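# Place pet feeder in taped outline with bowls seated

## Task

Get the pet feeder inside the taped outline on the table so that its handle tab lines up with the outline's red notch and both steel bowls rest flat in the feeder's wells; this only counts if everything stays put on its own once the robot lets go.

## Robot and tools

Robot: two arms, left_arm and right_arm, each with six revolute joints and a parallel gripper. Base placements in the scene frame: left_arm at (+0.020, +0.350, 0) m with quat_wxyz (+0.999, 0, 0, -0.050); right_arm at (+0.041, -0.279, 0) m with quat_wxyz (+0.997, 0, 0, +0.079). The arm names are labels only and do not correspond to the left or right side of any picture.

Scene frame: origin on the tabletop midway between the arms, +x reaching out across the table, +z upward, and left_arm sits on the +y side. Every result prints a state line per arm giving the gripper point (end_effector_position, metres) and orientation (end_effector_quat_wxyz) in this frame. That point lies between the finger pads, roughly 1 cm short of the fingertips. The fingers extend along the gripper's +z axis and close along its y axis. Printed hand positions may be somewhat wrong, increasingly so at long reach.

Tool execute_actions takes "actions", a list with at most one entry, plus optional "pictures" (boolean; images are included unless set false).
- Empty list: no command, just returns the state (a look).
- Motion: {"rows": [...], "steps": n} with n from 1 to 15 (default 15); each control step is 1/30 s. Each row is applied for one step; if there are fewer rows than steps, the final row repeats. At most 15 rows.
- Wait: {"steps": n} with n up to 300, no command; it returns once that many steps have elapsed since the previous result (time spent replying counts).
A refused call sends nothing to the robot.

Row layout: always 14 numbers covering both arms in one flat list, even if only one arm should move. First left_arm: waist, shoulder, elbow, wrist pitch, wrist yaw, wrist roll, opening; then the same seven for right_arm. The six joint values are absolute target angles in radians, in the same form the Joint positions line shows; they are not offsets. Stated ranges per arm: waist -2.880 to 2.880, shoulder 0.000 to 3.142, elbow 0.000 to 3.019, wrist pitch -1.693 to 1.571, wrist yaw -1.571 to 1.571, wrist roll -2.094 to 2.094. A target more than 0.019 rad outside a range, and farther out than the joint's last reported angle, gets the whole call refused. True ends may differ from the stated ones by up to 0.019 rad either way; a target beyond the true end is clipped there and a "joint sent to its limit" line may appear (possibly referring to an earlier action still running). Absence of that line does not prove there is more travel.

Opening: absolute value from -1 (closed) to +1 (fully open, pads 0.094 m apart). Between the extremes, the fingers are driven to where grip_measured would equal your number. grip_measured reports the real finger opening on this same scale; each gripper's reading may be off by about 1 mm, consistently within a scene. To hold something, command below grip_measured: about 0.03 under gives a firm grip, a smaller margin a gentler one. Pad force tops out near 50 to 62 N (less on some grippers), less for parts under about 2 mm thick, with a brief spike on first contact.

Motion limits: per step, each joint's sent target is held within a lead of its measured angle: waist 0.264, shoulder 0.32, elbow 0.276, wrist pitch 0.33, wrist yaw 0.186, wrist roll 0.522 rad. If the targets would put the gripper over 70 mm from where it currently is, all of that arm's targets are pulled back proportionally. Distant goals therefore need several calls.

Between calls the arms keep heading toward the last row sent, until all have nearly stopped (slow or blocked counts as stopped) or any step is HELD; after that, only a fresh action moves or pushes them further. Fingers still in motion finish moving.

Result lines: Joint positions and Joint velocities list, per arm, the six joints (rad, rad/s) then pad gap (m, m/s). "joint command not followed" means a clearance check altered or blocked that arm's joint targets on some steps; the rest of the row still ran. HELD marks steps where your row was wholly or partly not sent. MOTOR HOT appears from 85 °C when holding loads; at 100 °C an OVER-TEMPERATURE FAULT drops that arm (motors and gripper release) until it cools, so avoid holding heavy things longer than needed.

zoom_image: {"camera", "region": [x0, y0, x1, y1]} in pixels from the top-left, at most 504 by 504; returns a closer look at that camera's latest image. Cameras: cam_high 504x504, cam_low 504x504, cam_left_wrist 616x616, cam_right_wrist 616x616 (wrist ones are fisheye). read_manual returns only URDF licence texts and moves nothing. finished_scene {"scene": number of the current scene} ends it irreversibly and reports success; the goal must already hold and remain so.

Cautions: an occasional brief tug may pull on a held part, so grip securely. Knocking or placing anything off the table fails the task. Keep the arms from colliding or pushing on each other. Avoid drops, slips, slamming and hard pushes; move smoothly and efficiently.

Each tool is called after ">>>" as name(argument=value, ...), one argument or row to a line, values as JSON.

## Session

>>> execute_actions(
  actions=[],
)

Scene clock: 0.00 s of 4800.00 s.
left_arm: end_effector_position=(+0.8087, +0.5548, +0.2631) grip_measured=+1.000 end_effector_quat_wxyz=(+0.329, +0.184, +0.840, +0.391) | right_arm: end_effector_position=(+0.5814, +0.1077, +0.3873) grip_measured=+1.000 end_effector_quat_wxyz=(-0.285, +0.926, -0.247, +0.032)
Joint positions: left_arm=[ 0.268  1.991  1.822 -0.383 -0.426  0.838  0.094] | right_arm=[ 0.375  1.85   2.173 -1.416 -0.347 -2.002  0.094]
Joint velocities: left_arm=[-0.005 -0.015  0.012  0.022 -0.081  0.037  0.   ] | right_arm=[-0.005 -0.015  0.007  0.007 -0.066 -0.022  0.   ]
Motor temperatures (°C, as the motors report them): left_arm=[23 26 25 23 23 21] | right_arm=[24 26 26 21 23 22]

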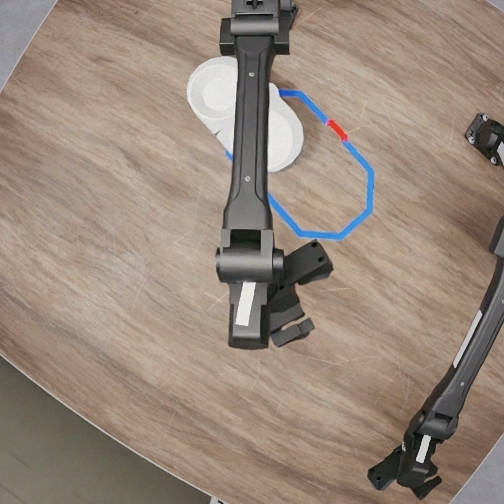

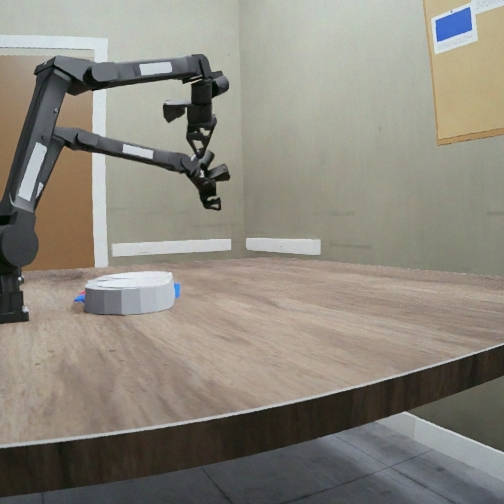

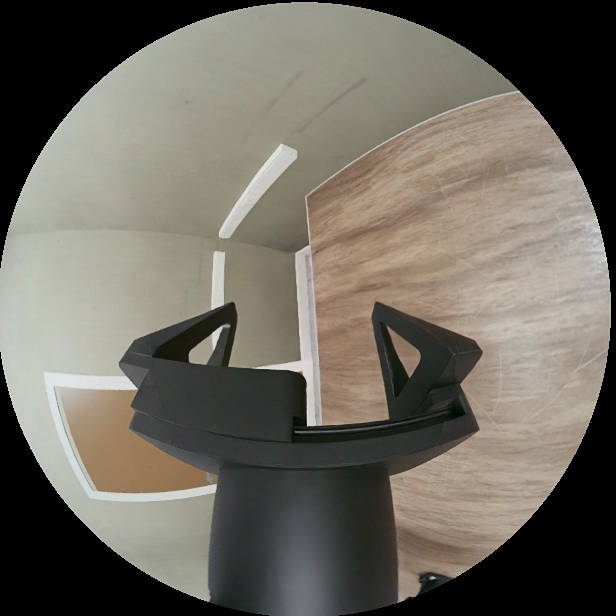

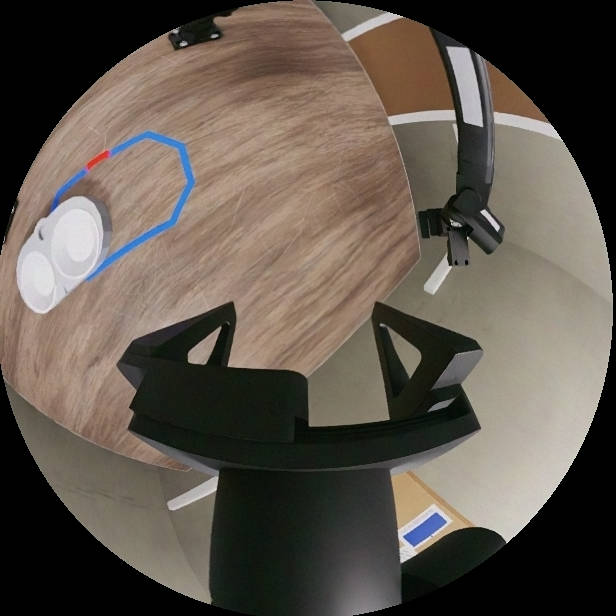

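>>> execute_actions(
  actions=[
    {"rows":[[0.268,1.991,1.822,-0.383,-0.426,0.838,1,0.385,0.974,0.718,-1.32,0,-0.67,-0.23]]},
  ],
  pictures=false,
)

>>> execute_actions(
  actions=[
    {"steps":45},
  ],
)

Scene clock: 4.77 s of 4800.00 s.
left_arm: end_effector_position=(+0.8087, +0.5548, +0.2631) grip_measured=+1.000 end_effector_quat_wxyz=(+0.329, +0.184, +0.840, +0.391) | right_arm: end_effector_position=(+0.3642, -0.0865, +0.3637) grip_measured=-0.229 end_effector_quat_wxyz=(-0.224, +0.718, -0.656, +0.065)
Joint positions: left_arm=[ 0.268  1.991  1.822 -0.383 -0.426  0.838  0.094] | right_arm=[ 0.377  1.053  1.29  -1.337 -0.006 -1.125  0.036]
Joint velocities: left_arm=[-0.015 -0.005  0.002 -0.002 -0.007 -0.066  0.   ] | right_arm=[-0.015 -1.929 -1.756 -0.002 -0.007  1.971 -0.   ]
Motor temperatures (°C, as the motors report them): left_arm=[23 26 27 23 23 21] | right_arm=[24 26 27 21 23 22]
Steps of this call (steps 1 to 90: nothing new was sent; then 1.27 s passed at rest; steps 91 to 105: all 15 steps of this action). Readings (joint positions):
91: left_arm=[0.268 1.991 1.822 -0.383 -0.426 0.838] | right_arm=[0.376 1.832 2.141 -1.396 -0.295 -1.954]
92: left_arm=[0.268 1.991 1.822 -0.383 -0.426 0.838] | right_arm=[0.377 1.797 2.078 -1.377 -0.235 -1.898]
94: left_arm=[0.268 1.991 1.822 -0.383 -0.426 0.838] | right_arm=[0.377 1.715 1.953 -1.364 -0.120 -1.787]
98: left_arm=[0.268 1.991 1.822 -0.383 -0.426 0.838] | right_arm=[0.377 1.511 1.712 -1.351 -0.026 -1.563]
105: the state above

Scene clock: 6.27 s of 4800.00 s.
left_arm: end_effector_position=(+0.8087, +0.5548, +0.2631) grip_measured=+1.000 end_effector_quat_wxyz=(+0.329, +0.184, +0.840, +0.391) | right_arm: end_effector_position=(+0.2346, -0.1639, +0.1325) grip_measured=-0.229 end_effector_quat_wxyz=(-0.019, -0.573, +0.820, +0.003)
Joint positions: left_arm=[ 0.268  1.991  1.822 -0.383 -0.426  0.838  0.094] | right_arm=[ 0.377  0.981  0.703 -1.331 -0.002 -0.686  0.036]
Joint velocities: left_arm=[-0.005  0.005 -0.007 -0.002 -0.081 -0.007  0.   ] | right_arm=[ 0.005  0.024 -0.007  0.017 -0.007 -0.022  0.   ]
Motor temperatures (°C, as the motors report them): left_arm=[23 26 27 23 23 21] | right_arm=[24 26 28 21 23 22]
Steps of this call (steps 1 to 45: the robot went on to your last target). Readings (joint positions):
1: left_arm=[0.268 1.991 1.822 -0.383 -0.426 0.838] | right_arm=[0.377 0.994 1.230 -1.337 -0.005 -1.067]
2: left_arm=[0.268 1.991 1.822 -0.383 -0.426 0.838] | right_arm=[0.377 0.948 1.176 -1.337 -0.005 -1.023]
4: left_arm=[0.268 1.991 1.822 -0.383 -0.426 0.838] | right_arm=[0.377 0.900 1.084 -1.337 -0.005 -0.958]
8: left_arm=[0.268 1.991 1.822 -0.383 -0.426 0.838] | right_arm=[0.377 0.907 0.904 -1.335 -0.005 -0.866]
45: the state above
All arms were judged still, so your last target was given up. Only a new action makes them travel on or press farther. Fingers that are still opening or closing keep moving.

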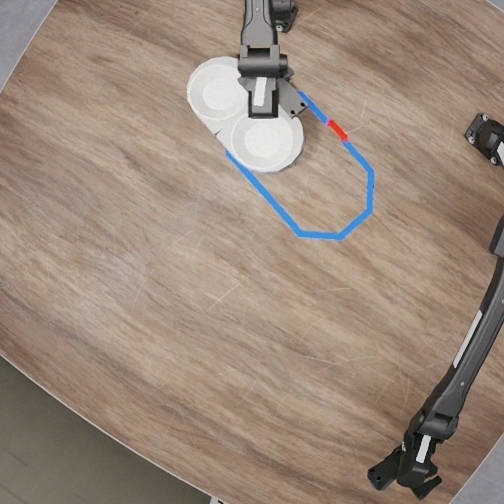

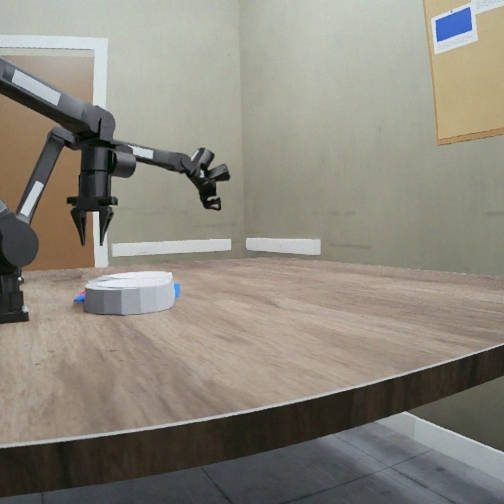

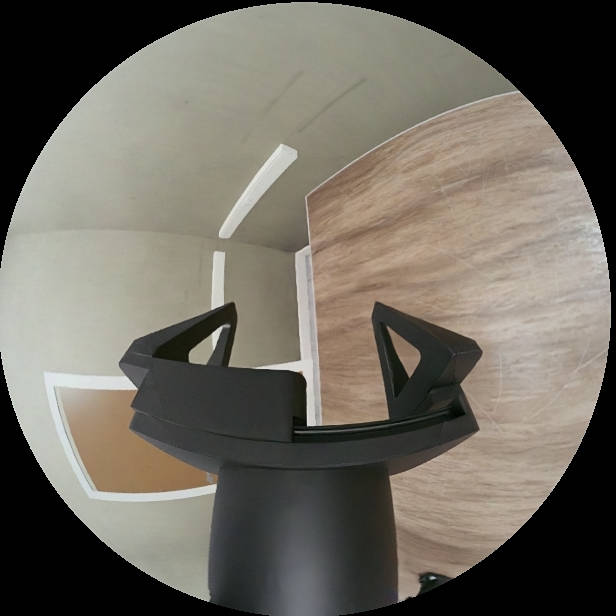

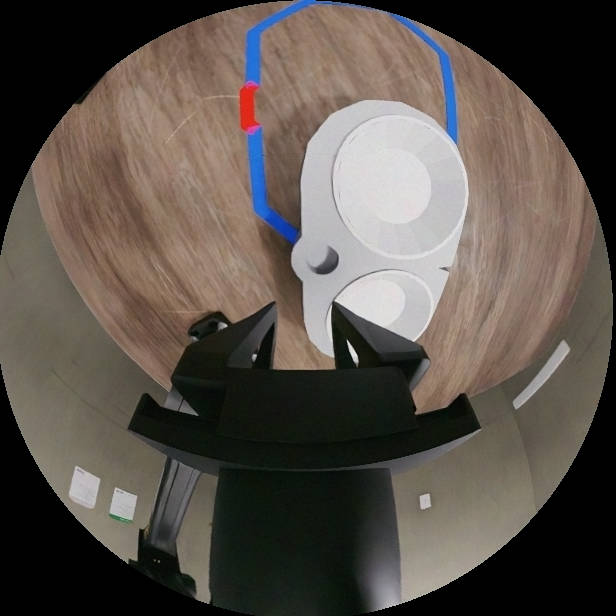

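>>> execute_actions(
  actions=[
    {"rows":[[0.268,1.991,1.822,-0.383,-0.426,0.838,1,0.425,1.045,0.6,-1.15,0,-0.63,-0.23]]},
  ],
)

Scene clock: 9.53 s of 4800.00 s.
left_arm: end_effector_position=(+0.8087, +0.5548, +0.2631) grip_measured=+1.000 end_effector_quat_wxyz=(+0.329, +0.184, +0.840, +0.391) | right_arm: end_effector_position=(+0.2312, -0.1560, +0.0832) grip_measured=-0.229 end_effector_quat_wxyz=(-0.016, -0.572, +0.820, +0.001)
Joint positions: left_arm=[ 0.268  1.991  1.822 -0.383 -0.426  0.838  0.094] | right_arm=[ 0.415  1.042  0.601 -1.163 -0.001 -0.647  0.036]
Joint velocities: left_arm=[ 0.005 -0.005  0.002 -0.002 -0.037 -0.066  0.   ] | right_arm=[-0.015 -0.005  0.002  0.002  0.022 -0.066 -0.002]
Motor temperatures (°C, as the motors report them): left_arm=[23 27 28 23 23 21] | right_arm=[24 26 28 21 23 22]
Steps of this call (steps 1 to 83: nothing new was sent; steps 84 to 98: all 15 steps of this action). Readings (joint positions):
84: left_arm=[0.268 1.991 1.822 -0.383 -0.426 0.838] | right_arm=[0.380 0.983 0.690 -1.297 -0.001 -0.679]
85: left_arm=[0.268 1.991 1.822 -0.383 -0.426 0.838] | right_arm=[0.388 0.987 0.669 -1.242 -0.001 -0.672]
87: left_arm=[0.268 1.991 1.822 -0.383 -0.426 0.838] | right_arm=[0.406 1.011 0.629 -1.186 -0.001 -0.662]
91: left_arm=[0.268 1.991 1.822 -0.383 -0.426 0.838] | right_arm=[0.415 1.042 0.601 -1.170 -0.001 -0.652]
98: the state above

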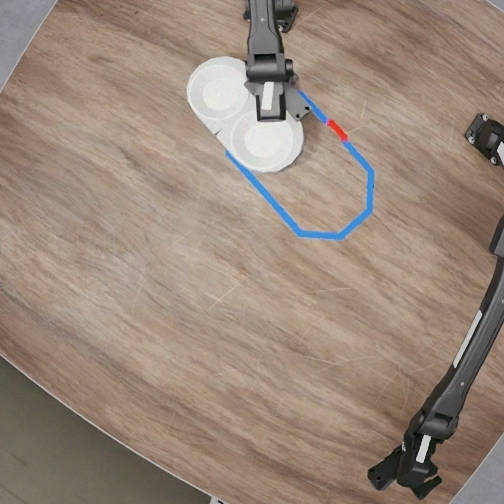

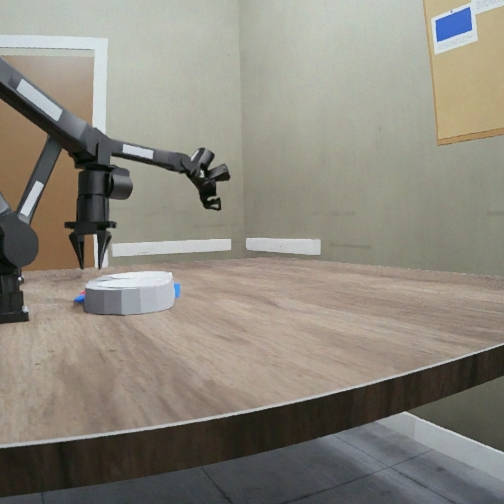

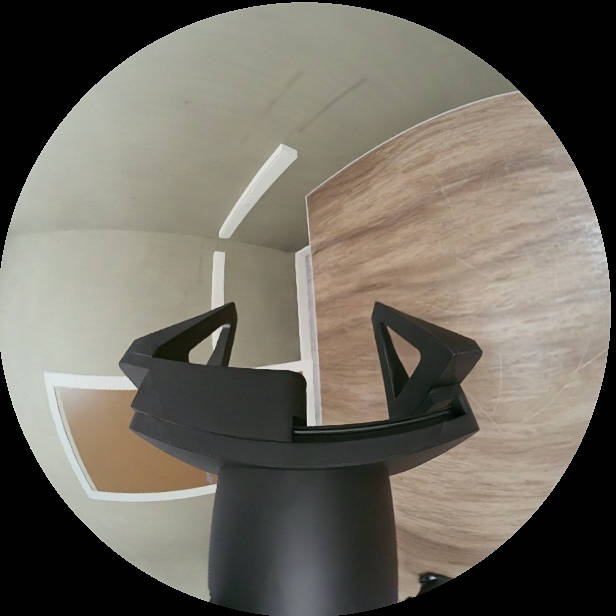

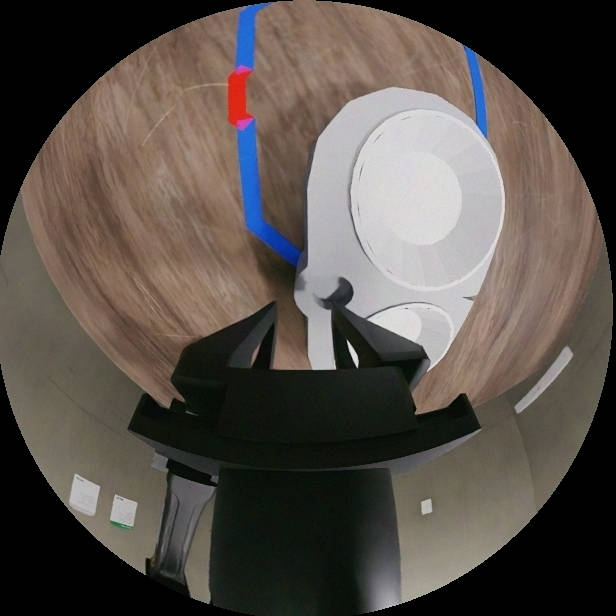

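>>> execute_actions(
  actions=[
    {"rows":[[0.268,1.991,1.822,-0.383,-0.426,0.838,1,0.42,1.065,0.585,-1.13,0,-0.64,-0.23],[0.268,1.991,1.822,-0.383,-0.426,0.838,1,0.42,1.075,0.575,-1.11,0,-0.64,-0.23],[0.268,1.991,1.822,-0.383,-0.426,0.838,1,0.42,1.085,0.565,-1.09,0,-0.64,-0.23],[0.268,1.991,1.822,-0.383,-0.426,0.838,1,0.42,1.095,0.555,-1.07,0,-0.64,-0.23],[0.268,1.991,1.822,-0.383,-0.426,0.838,1,0.42,1.1,0.545,-1.05,0,-0.64,-0.23],[0.268,1.991,1.822,-0.383,-0.426,0.838,1,0.42,1.1,0.536,-1.03,0,-0.64,-0.23]]},
  ],
  pictures=false,
)

>>> execute_actions(
  actions=[
    {"rows":[[0.268,1.991,1.822,-0.383,-0.426,0.838,1,0.42,1.1,0.536,-1.03,0,-0.64,-0.72]],"steps":10},
  ],
)

Scene clock: 15.70 s of 4800.00 s.
left_arm: end_effector_position=(+0.8087, +0.5548, +0.2631) grip_measured=+1.000 end_effector_quat_wxyz=(+0.329, +0.184, +0.840, +0.391) | right_arm: end_effector_position=(+0.2323, -0.1553, +0.0533) grip_measured=-0.229 end_effector_quat_wxyz=(-0.010, -0.572, +0.820, +0.001)
Joint positions: left_arm=[ 0.268  1.991  1.822 -0.383 -0.426  0.838  0.094] | right_arm=[ 0.415  1.089  0.543 -1.044 -0.001 -0.645  0.036]
Joint velocities: left_arm=[ 0.005 -0.005 -0.012  0.007 -0.037  0.007  0.   ] | right_arm=[ 0.005  0.005 -0.007  0.012 -0.007  0.051 -0.001]
Motor temperatures (°C, as the motors report them): left_arm=[23 27 28 23 23 21] | right_arm=[24 26 28 21 23 22]
Steps of this call (steps 1 to 15: the robot went on to your last target; steps 16 to 90: nothing new was sent; then 2.67 s passed at rest; steps 91 to 105: all 15 steps of this action). Readings (joint positions):
91: left_arm=[0.268 1.991 1.822 -0.383 -0.426 0.838] | right_arm=[0.415 1.042 0.601 -1.160 -0.001 -0.645]
92: left_arm=[0.268 1.991 1.822 -0.383 -0.426 0.838] | right_arm=[0.415 1.043 0.598 -1.150 -0.001 -0.645]
94: left_arm=[0.268 1.991 1.822 -0.383 -0.426 0.838] | right_arm=[0.415 1.052 0.588 -1.117 -0.001 -0.645]
98: left_arm=[0.268 1.991 1.822 -0.383 -0.426 0.838] | right_arm=[0.415 1.083 0.552 -1.055 -0.001 -0.645]
105: the state above

Scene clock: 16.03 s of 4800.00 s.
left_arm: end_effector_position=(+0.8087, +0.5548, +0.2631) grip_measured=+1.000 end_effector_quat_wxyz=(+0.329, +0.184, +0.840, +0.391) | right_arm: end_effector_position=(+0.2331, -0.1551, +0.0533) grip_measured=-0.703 end_effector_quat_wxyz=(-0.008, -0.569, +0.822, +0.000)
Joint positions: left_arm=[ 0.268  1.991  1.822 -0.383 -0.426  0.838  0.094] | right_arm=[ 0.415  1.089  0.543 -1.041  0.    -0.638  0.014]
Joint velocities: left_arm=[ 0.015  0.005  0.002 -0.007 -0.037 -0.007  0.   ] | right_arm=[-0.015 -0.005  0.002 -0.007 -0.007 -0.051 -0.001]
Motor temperatures (°C, as the motors report them): left_arm=[23 27 28 23 23 21] | right_arm=[24 26 28 21 23 22]
Steps of this call (steps 1 to 10: all 10 steps of this action). Readings (joint positions):
1: left_arm=[0.268 1.991 1.822 -0.383 -0.426 0.838] | right_arm=[0.415 1.089 0.543 -1.044 -0.001 -0.645]
2: left_arm=[0.268 1.991 1.822 -0.383 -0.426 0.838] | right_arm=[0.415 1.089 0.543 -1.044 -0.001 -0.645]
4: left_arm=[0.268 1.991 1.822 -0.383 -0.426 0.838] | right_arm=[0.415 1.089 0.543 -1.044 0.002 -0.629]
8: left_arm=[0.268 1.991 1.822 -0.383 -0.426 0.838] | right_arm=[0.415 1.089 0.543 -1.041 0.000 -0.637]
10: the state above

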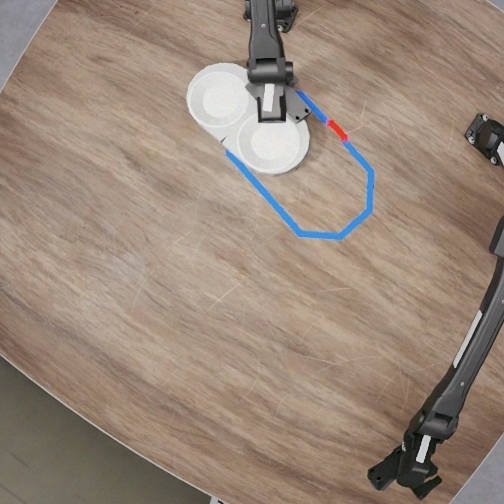

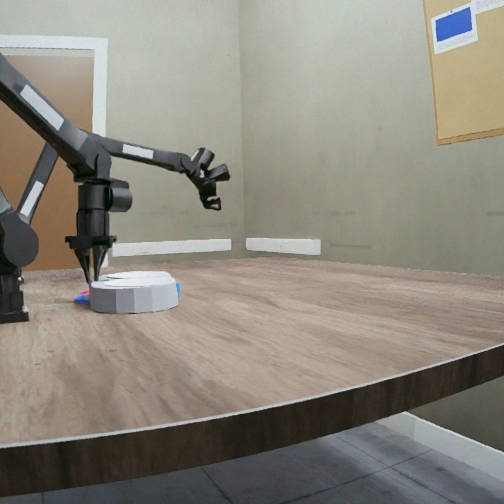

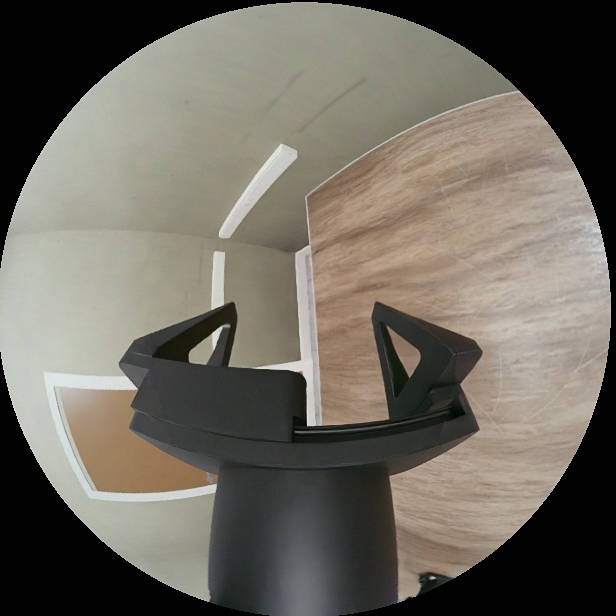

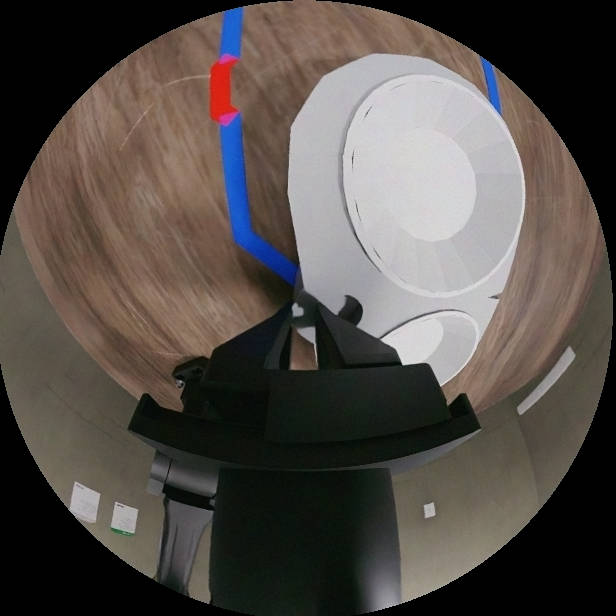

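>>> execute_actions(
  actions=[
    {"rows":[[0.268,1.991,1.822,-0.383,-0.426,0.838,1,0.44,1.13,0.59,-1.03,0,-0.6,-0.75],[0.268,1.991,1.822,-0.383,-0.426,0.838,1,0.465,1.16,0.612,-1.025,0,-0.56,-0.75],[0.268,1.991,1.822,-0.383,-0.426,0.838,1,0.49,1.19,0.634,-1.02,0,-0.52,-0.75],[0.268,1.991,1.822,-0.383,-0.426,0.838,1,0.52,1.22,0.657,-1.01,0,-0.48,-0.75],[0.268,1.991,1.822,-0.383,-0.426,0.838,1,0.55,1.25,0.68,-1.005,0,-0.44,-0.75],[0.268,1.991,1.822,-0.383,-0.426,0.838,1,0.58,1.278,0.704,-1,0,-0.4,-0.75],[0.268,1.991,1.822,-0.383,-0.426,0.838,1,0.61,1.307,0.729,-0.995,0,-0.36,-0.75],[0.268,1.991,1.822,-0.383,-0.426,0.838,1,0.64,1.335,0.754,-0.99,0,-0.32,-0.75],[0.268,1.991,1.822,-0.383,-0.426,0.838,1,0.665,1.362,0.779,-0.985,0,-0.28,-0.75],[0.268,1.991,1.822,-0.383,-0.426,0.838,1,0.69,1.388,0.804,-0.985,0,-0.24,-0.75],[0.268,1.991,1.822,-0.383,-0.426,0.838,1,0.71,1.414,0.83,-0.985,0,-0.21,-0.75],[0.268,1.991,1.822,-0.383,-0.426,0.838,1,0.73,1.44,0.856,-0.985,0,-0.18,-0.75],[0.268,1.991,1.822,-0.383,-0.426,0.838,1,0.75,1.465,0.882,-0.985,0,-0.15,-0.75],[0.268,1.991,1.822,-0.383,-0.426,0.838,1,0.76,1.49,0.909,-0.985,0,-0.13,-0.75]]},
  ],
  pictures=false,
)

>>> execute_actions(
  actions=[
    {"steps":12},
  ],
)

Scene clock: 21.40 s of 4800.00 s.
left_arm: end_effector_position=(+0.8087, +0.5548, +0.2631) grip_measured=+1.000 end_effector_quat_wxyz=(+0.329, +0.184, +0.840, +0.391) | right_arm: end_effector_position=(+0.2614, -0.0044, +0.0557) grip_measured=-0.706 end_effector_quat_wxyz=(-0.012, -0.534, +0.845, -0.006)
Joint positions: left_arm=[ 0.268  1.991  1.822 -0.383 -0.426  0.838  0.094] | right_arm=[ 0.738  1.446  0.853 -1.005  0.004 -0.231  0.014]
Joint velocities: left_arm=[-0.015 -0.005 -0.007 -0.012  0.007 -0.007  0.   ] | right_arm=[ 0.405  0.552  0.598  0.061 -0.066  0.579  0.   ]
Motor temperatures (°C, as the motors report them): left_arm=[23 28 29 23 23 21] | right_arm=[24 26 28 21 23 22]
Steps of this call (steps 1 to 15: the robot went on to your last target; steps 16 to 90: nothing new was sent; then 1.87 s passed at rest; steps 91 to 105: all 15 steps of this action). Readings (joint positions):
91: left_arm=[0.268 1.991 1.822 -0.383 -0.426 0.838] | right_arm=[0.416 1.091 0.543 -1.041 0.001 -0.637]
92: left_arm=[0.268 1.991 1.822 -0.383 -0.426 0.838] | right_arm=[0.421 1.097 0.547 -1.041 0.003 -0.629]
94: left_arm=[0.268 1.991 1.822 -0.383 -0.426 0.838] | right_arm=[0.449 1.131 0.570 -1.041 0.007 -0.587]
98: left_arm=[0.268 1.991 1.822 -0.383 -0.426 0.838] | right_arm=[0.558 1.255 0.666 -1.034 0.010 -0.451]
105: the state above

Scene clock: 21.80 s of 4800.00 s.
left_arm: end_effector_position=(+0.8087, +0.5548, +0.2631) grip_measured=+1.000 end_effector_quat_wxyz=(+0.329, +0.184, +0.840, +0.391) | right_arm: end_effector_position=(+0.2641, +0.0120, +0.0562) grip_measured=-0.706 end_effector_quat_wxyz=(-0.006, -0.519, +0.855, -0.002)
Joint positions: left_arm=[ 0.268  1.991  1.822 -0.383 -0.426  0.838  0.094] | right_arm=[ 0.759  1.472  0.884 -0.995  0.    -0.175  0.014]
Joint velocities: left_arm=[-0.024  0.005 -0.007 -0.002  0.007  0.037  0.   ] | right_arm=[-0.005 -0.005 -0.007 -0.022  0.007 -0.066  0.001]
Motor temperatures (°C, as the motors report them): left_arm=[23 28 29 23 23 21] | right_arm=[24 26 28 21 23 22]
Steps of this call (steps 1 to 12: the robot went on to your last target). Readings (joint positions):
1: left_arm=[0.268 1.991 1.822 -0.383 -0.426 0.838] | right_arm=[0.750 1.461 0.870 -1.002 0.002 -0.212]
2: left_arm=[0.268 1.991 1.822 -0.383 -0.426 0.838] | right_arm=[0.756 1.469 0.880 -0.999 0.002 -0.198]
4: left_arm=[0.268 1.991 1.822 -0.383 -0.426 0.838] | right_arm=[0.759 1.472 0.884 -0.996 0.000 -0.182]
8: left_arm=[0.268 1.991 1.822 -0.383 -0.426 0.838] | right_arm=[0.759 1.472 0.884 -0.995 0.000 -0.176]
12: the state above

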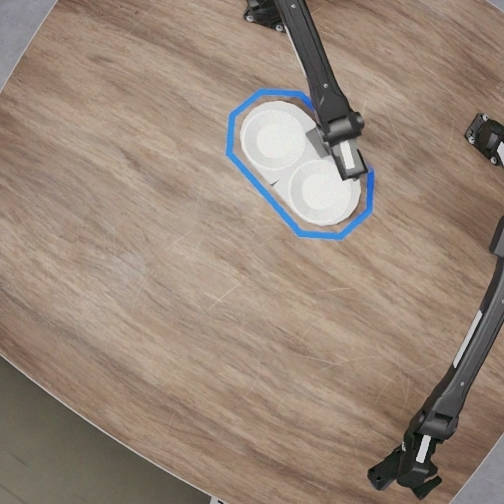

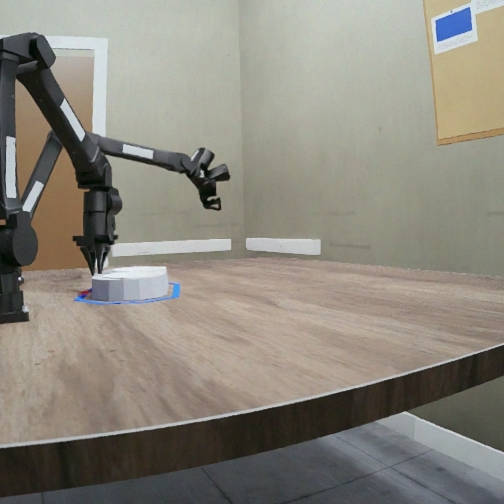

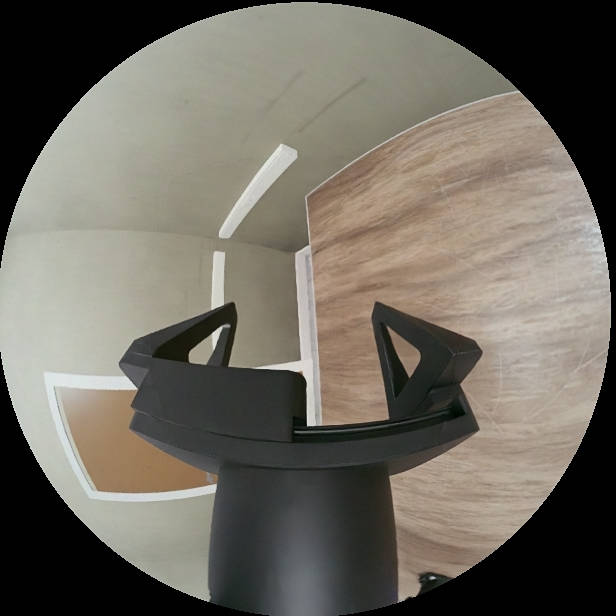

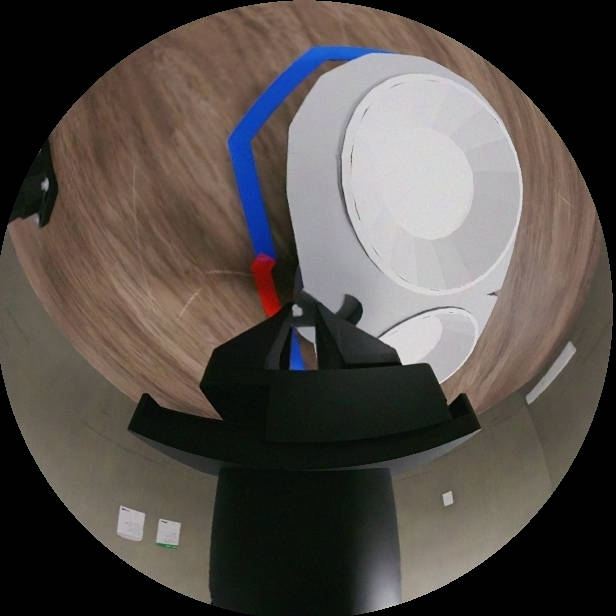

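Nudge toward the notch, then release; lift by the shoulder only.

>>> execute_actions(
  actions=[
    {"rows":[[0.268,1.991,1.822,-0.383,-0.426,0.838,1,0.8,1.475,0.89,-0.995,0,-0.17,-0.75]],"steps":12},
  ],
  pictures=false,
)

>>> execute_actions(
  actions=[
    {"rows":[[0.268,1.991,1.822,-0.383,-0.426,0.838,1,0.79,1.475,0.89,-0.995,0,-0.17,-0.4]],"steps":8},
  ],
  pictures=false,
)

>>> execute_actions(
  actions=[
    {"rows":[[0.268,1.991,1.822,-0.383,-0.426,0.838,1,0.79,1.35,0.89,-1.02,0,-0.17,-0.4]]},
  ],
)

Scene clock: 27.60 s of 4800.00 s.
left_arm: end_effector_position=(+0.8087, +0.5548, +0.2631) grip_measured=+1.000 end_effector_quat_wxyz=(+0.329, +0.184, +0.840, +0.391) | right_arm: end_effector_position=(+0.2582, +0.0164, +0.0562) grip_measured=-0.706 end_effector_quat_wxyz=(-0.005, -0.528, +0.849, -0.004)
Joint positions: left_arm=[ 0.268  1.991  1.822 -0.383 -0.426  0.838  0.094] | right_arm=[ 0.781  1.472  0.884 -0.995  0.004 -0.174  0.014]
Joint velocities: left_arm=[-0.005  0.015 -0.007  0.012 -0.022 -0.051  0.   ] | right_arm=[-0.005 -0.024 -0.007 -0.002  0.051 -0.022 -0.002]
Motor temperatures (°C, as the motors report them): left_arm=[23 28 29 23 23 21] | right_arm=[24 26 29 21 23 22]
Steps of this call (steps 1 to 30: the robot went on to your last target; steps 31 to 100: nothing new was sent; then 2.07 s passed at rest; steps 101 to 112: all 12 steps of this action). Readings (joint positions):
101: left_arm=[0.268 1.991 1.822 -0.383 -0.426 0.838] | right_arm=[0.761 1.472 0.884 -0.995 0.002 -0.176]
102: left_arm=[0.268 1.991 1.822 -0.383 -0.426 0.838] | right_arm=[0.765 1.472 0.884 -0.995 0.004 -0.176]
104: left_arm=[0.268 1.991 1.822 -0.383 -0.426 0.838] | right_arm=[0.774 1.472 0.884 -0.995 0.004 -0.176]
108: left_arm=[0.268 1.991 1.822 -0.383 -0.426 0.838] | right_arm=[0.781 1.472 0.884 -0.995 0.004 -0.174]
112: the state above

Scene clock: 27.87 s of 4800.00 s.
left_arm: end_effector_position=(+0.8087, +0.5548, +0.2631) grip_measured=+1.000 end_effector_quat_wxyz=(+0.329, +0.184, +0.840, +0.391) | right_arm: end_effector_position=(+0.2580, +0.0166, +0.0562) grip_measured=-0.401 end_effector_quat_wxyz=(-0.005, -0.528, +0.849, -0.003)
Joint positions: left_arm=[ 0.268  1.991  1.822 -0.383 -0.426  0.838  0.094] | right_arm=[ 0.781  1.472  0.884 -0.995  0.002 -0.174  0.028]
Joint velocities: left_arm=[-0.015  0.005 -0.007  0.007 -0.037 -0.007  0.   ] | right_arm=[-0.015 -0.005  0.007 -0.007  0.037 -0.051 -0.   ]
Motor temperatures (°C, as the motors report them): left_arm=[23 28 29 23 23 21] | right_arm=[24 26 29 21 23 22]
Steps of this call (steps 1 to 8: all 8 steps of this action). Readings (joint positions):
1: left_arm=[0.268 1.991 1.822 -0.383 -0.426 0.838] | right_arm=[0.781 1.472 0.884 -0.995 0.004 -0.174]
2: left_arm=[0.268 1.991 1.822 -0.383 -0.426 0.838] | right_arm=[0.781 1.472 0.884 -0.995 0.003 -0.174]
4: left_arm=[0.268 1.991 1.822 -0.383 -0.426 0.838] | right_arm=[0.781 1.472 0.884 -0.995 0.003 -0.174]
8: the state above

Scene clock: 28.37 s of 4800.00 s.
left_arm: end_effector_position=(+0.8087, +0.5548, +0.2631) grip_measured=+1.000 end_effector_quat_wxyz=(+0.329, +0.184, +0.840, +0.391) | right_arm: end_effector_position=(+0.2599, +0.0193, +0.1030) grip_measured=-0.401 end_effector_quat_wxyz=(+0.052, -0.527, +0.848, +0.019)
Joint positions: left_arm=[ 0.268  1.991  1.822 -0.383 -0.426  0.838  0.094] | right_arm=[ 0.781  1.335  0.882 -1.007  0.002 -0.174  0.028]
Joint velocities: left_arm=[-0.005 -0.005 -0.012  0.002 -0.037  0.007  0.   ] | right_arm=[-0.005 -0.015 -0.012 -0.022  0.066  0.037  0.001]
Motor temperatures (°C, as the motors report them): left_arm=[23 28 29 23 23 21] | right_arm=[24 26 29 21 23 22]
Steps of this call (steps 1 to 15: all 15 steps of this action). Readings (joint positions):
1: left_arm=[0.268 1.991 1.822 -0.383 -0.426 0.838] | right_arm=[0.781 1.465 0.884 -0.996 0.002 -0.174]
2: left_arm=[0.268 1.991 1.822 -0.383 -0.426 0.838] | right_arm=[0.781 1.450 0.882 -1.001 0.002 -0.174]
4: left_arm=[0.268 1.991 1.822 -0.383 -0.426 0.838] | right_arm=[0.781 1.406 0.882 -1.005 0.002 -0.174]
8: left_arm=[0.268 1.991 1.822 -0.383 -0.426 0.838] | right_arm=[0.781 1.339 0.882 -1.005 0.002 -0.174]
15: the state above

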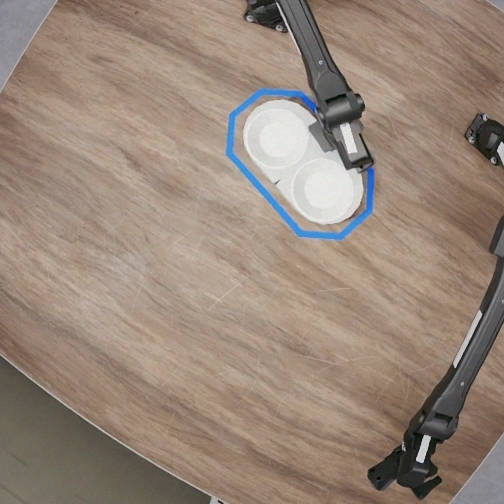

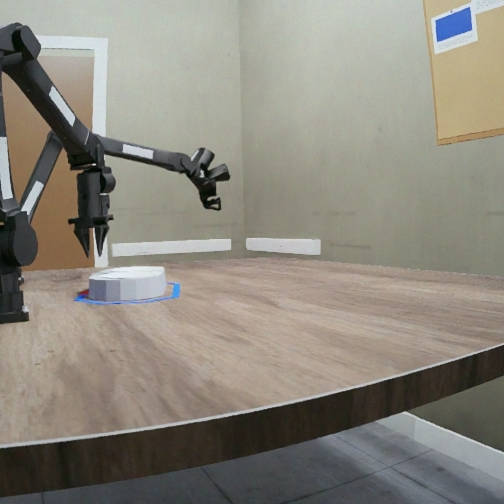

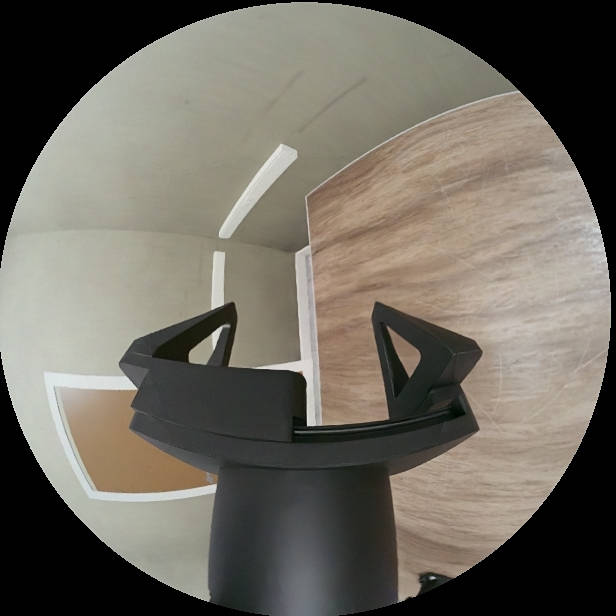

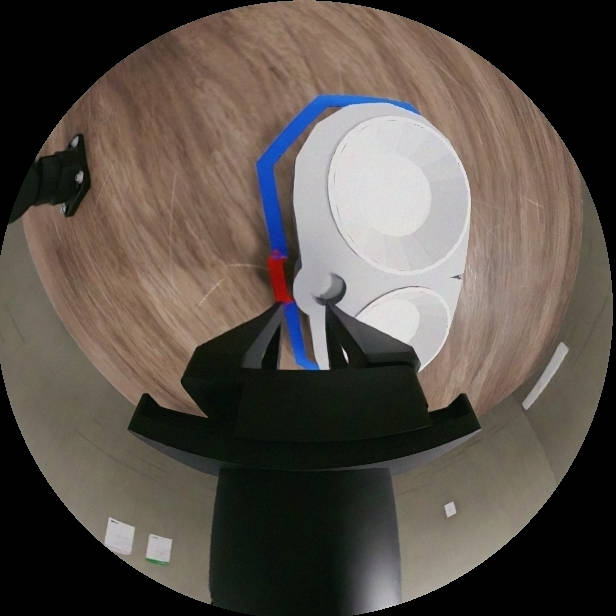

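>>> finished_scene(
  scene=2,
)

The scene is finished: the task was done.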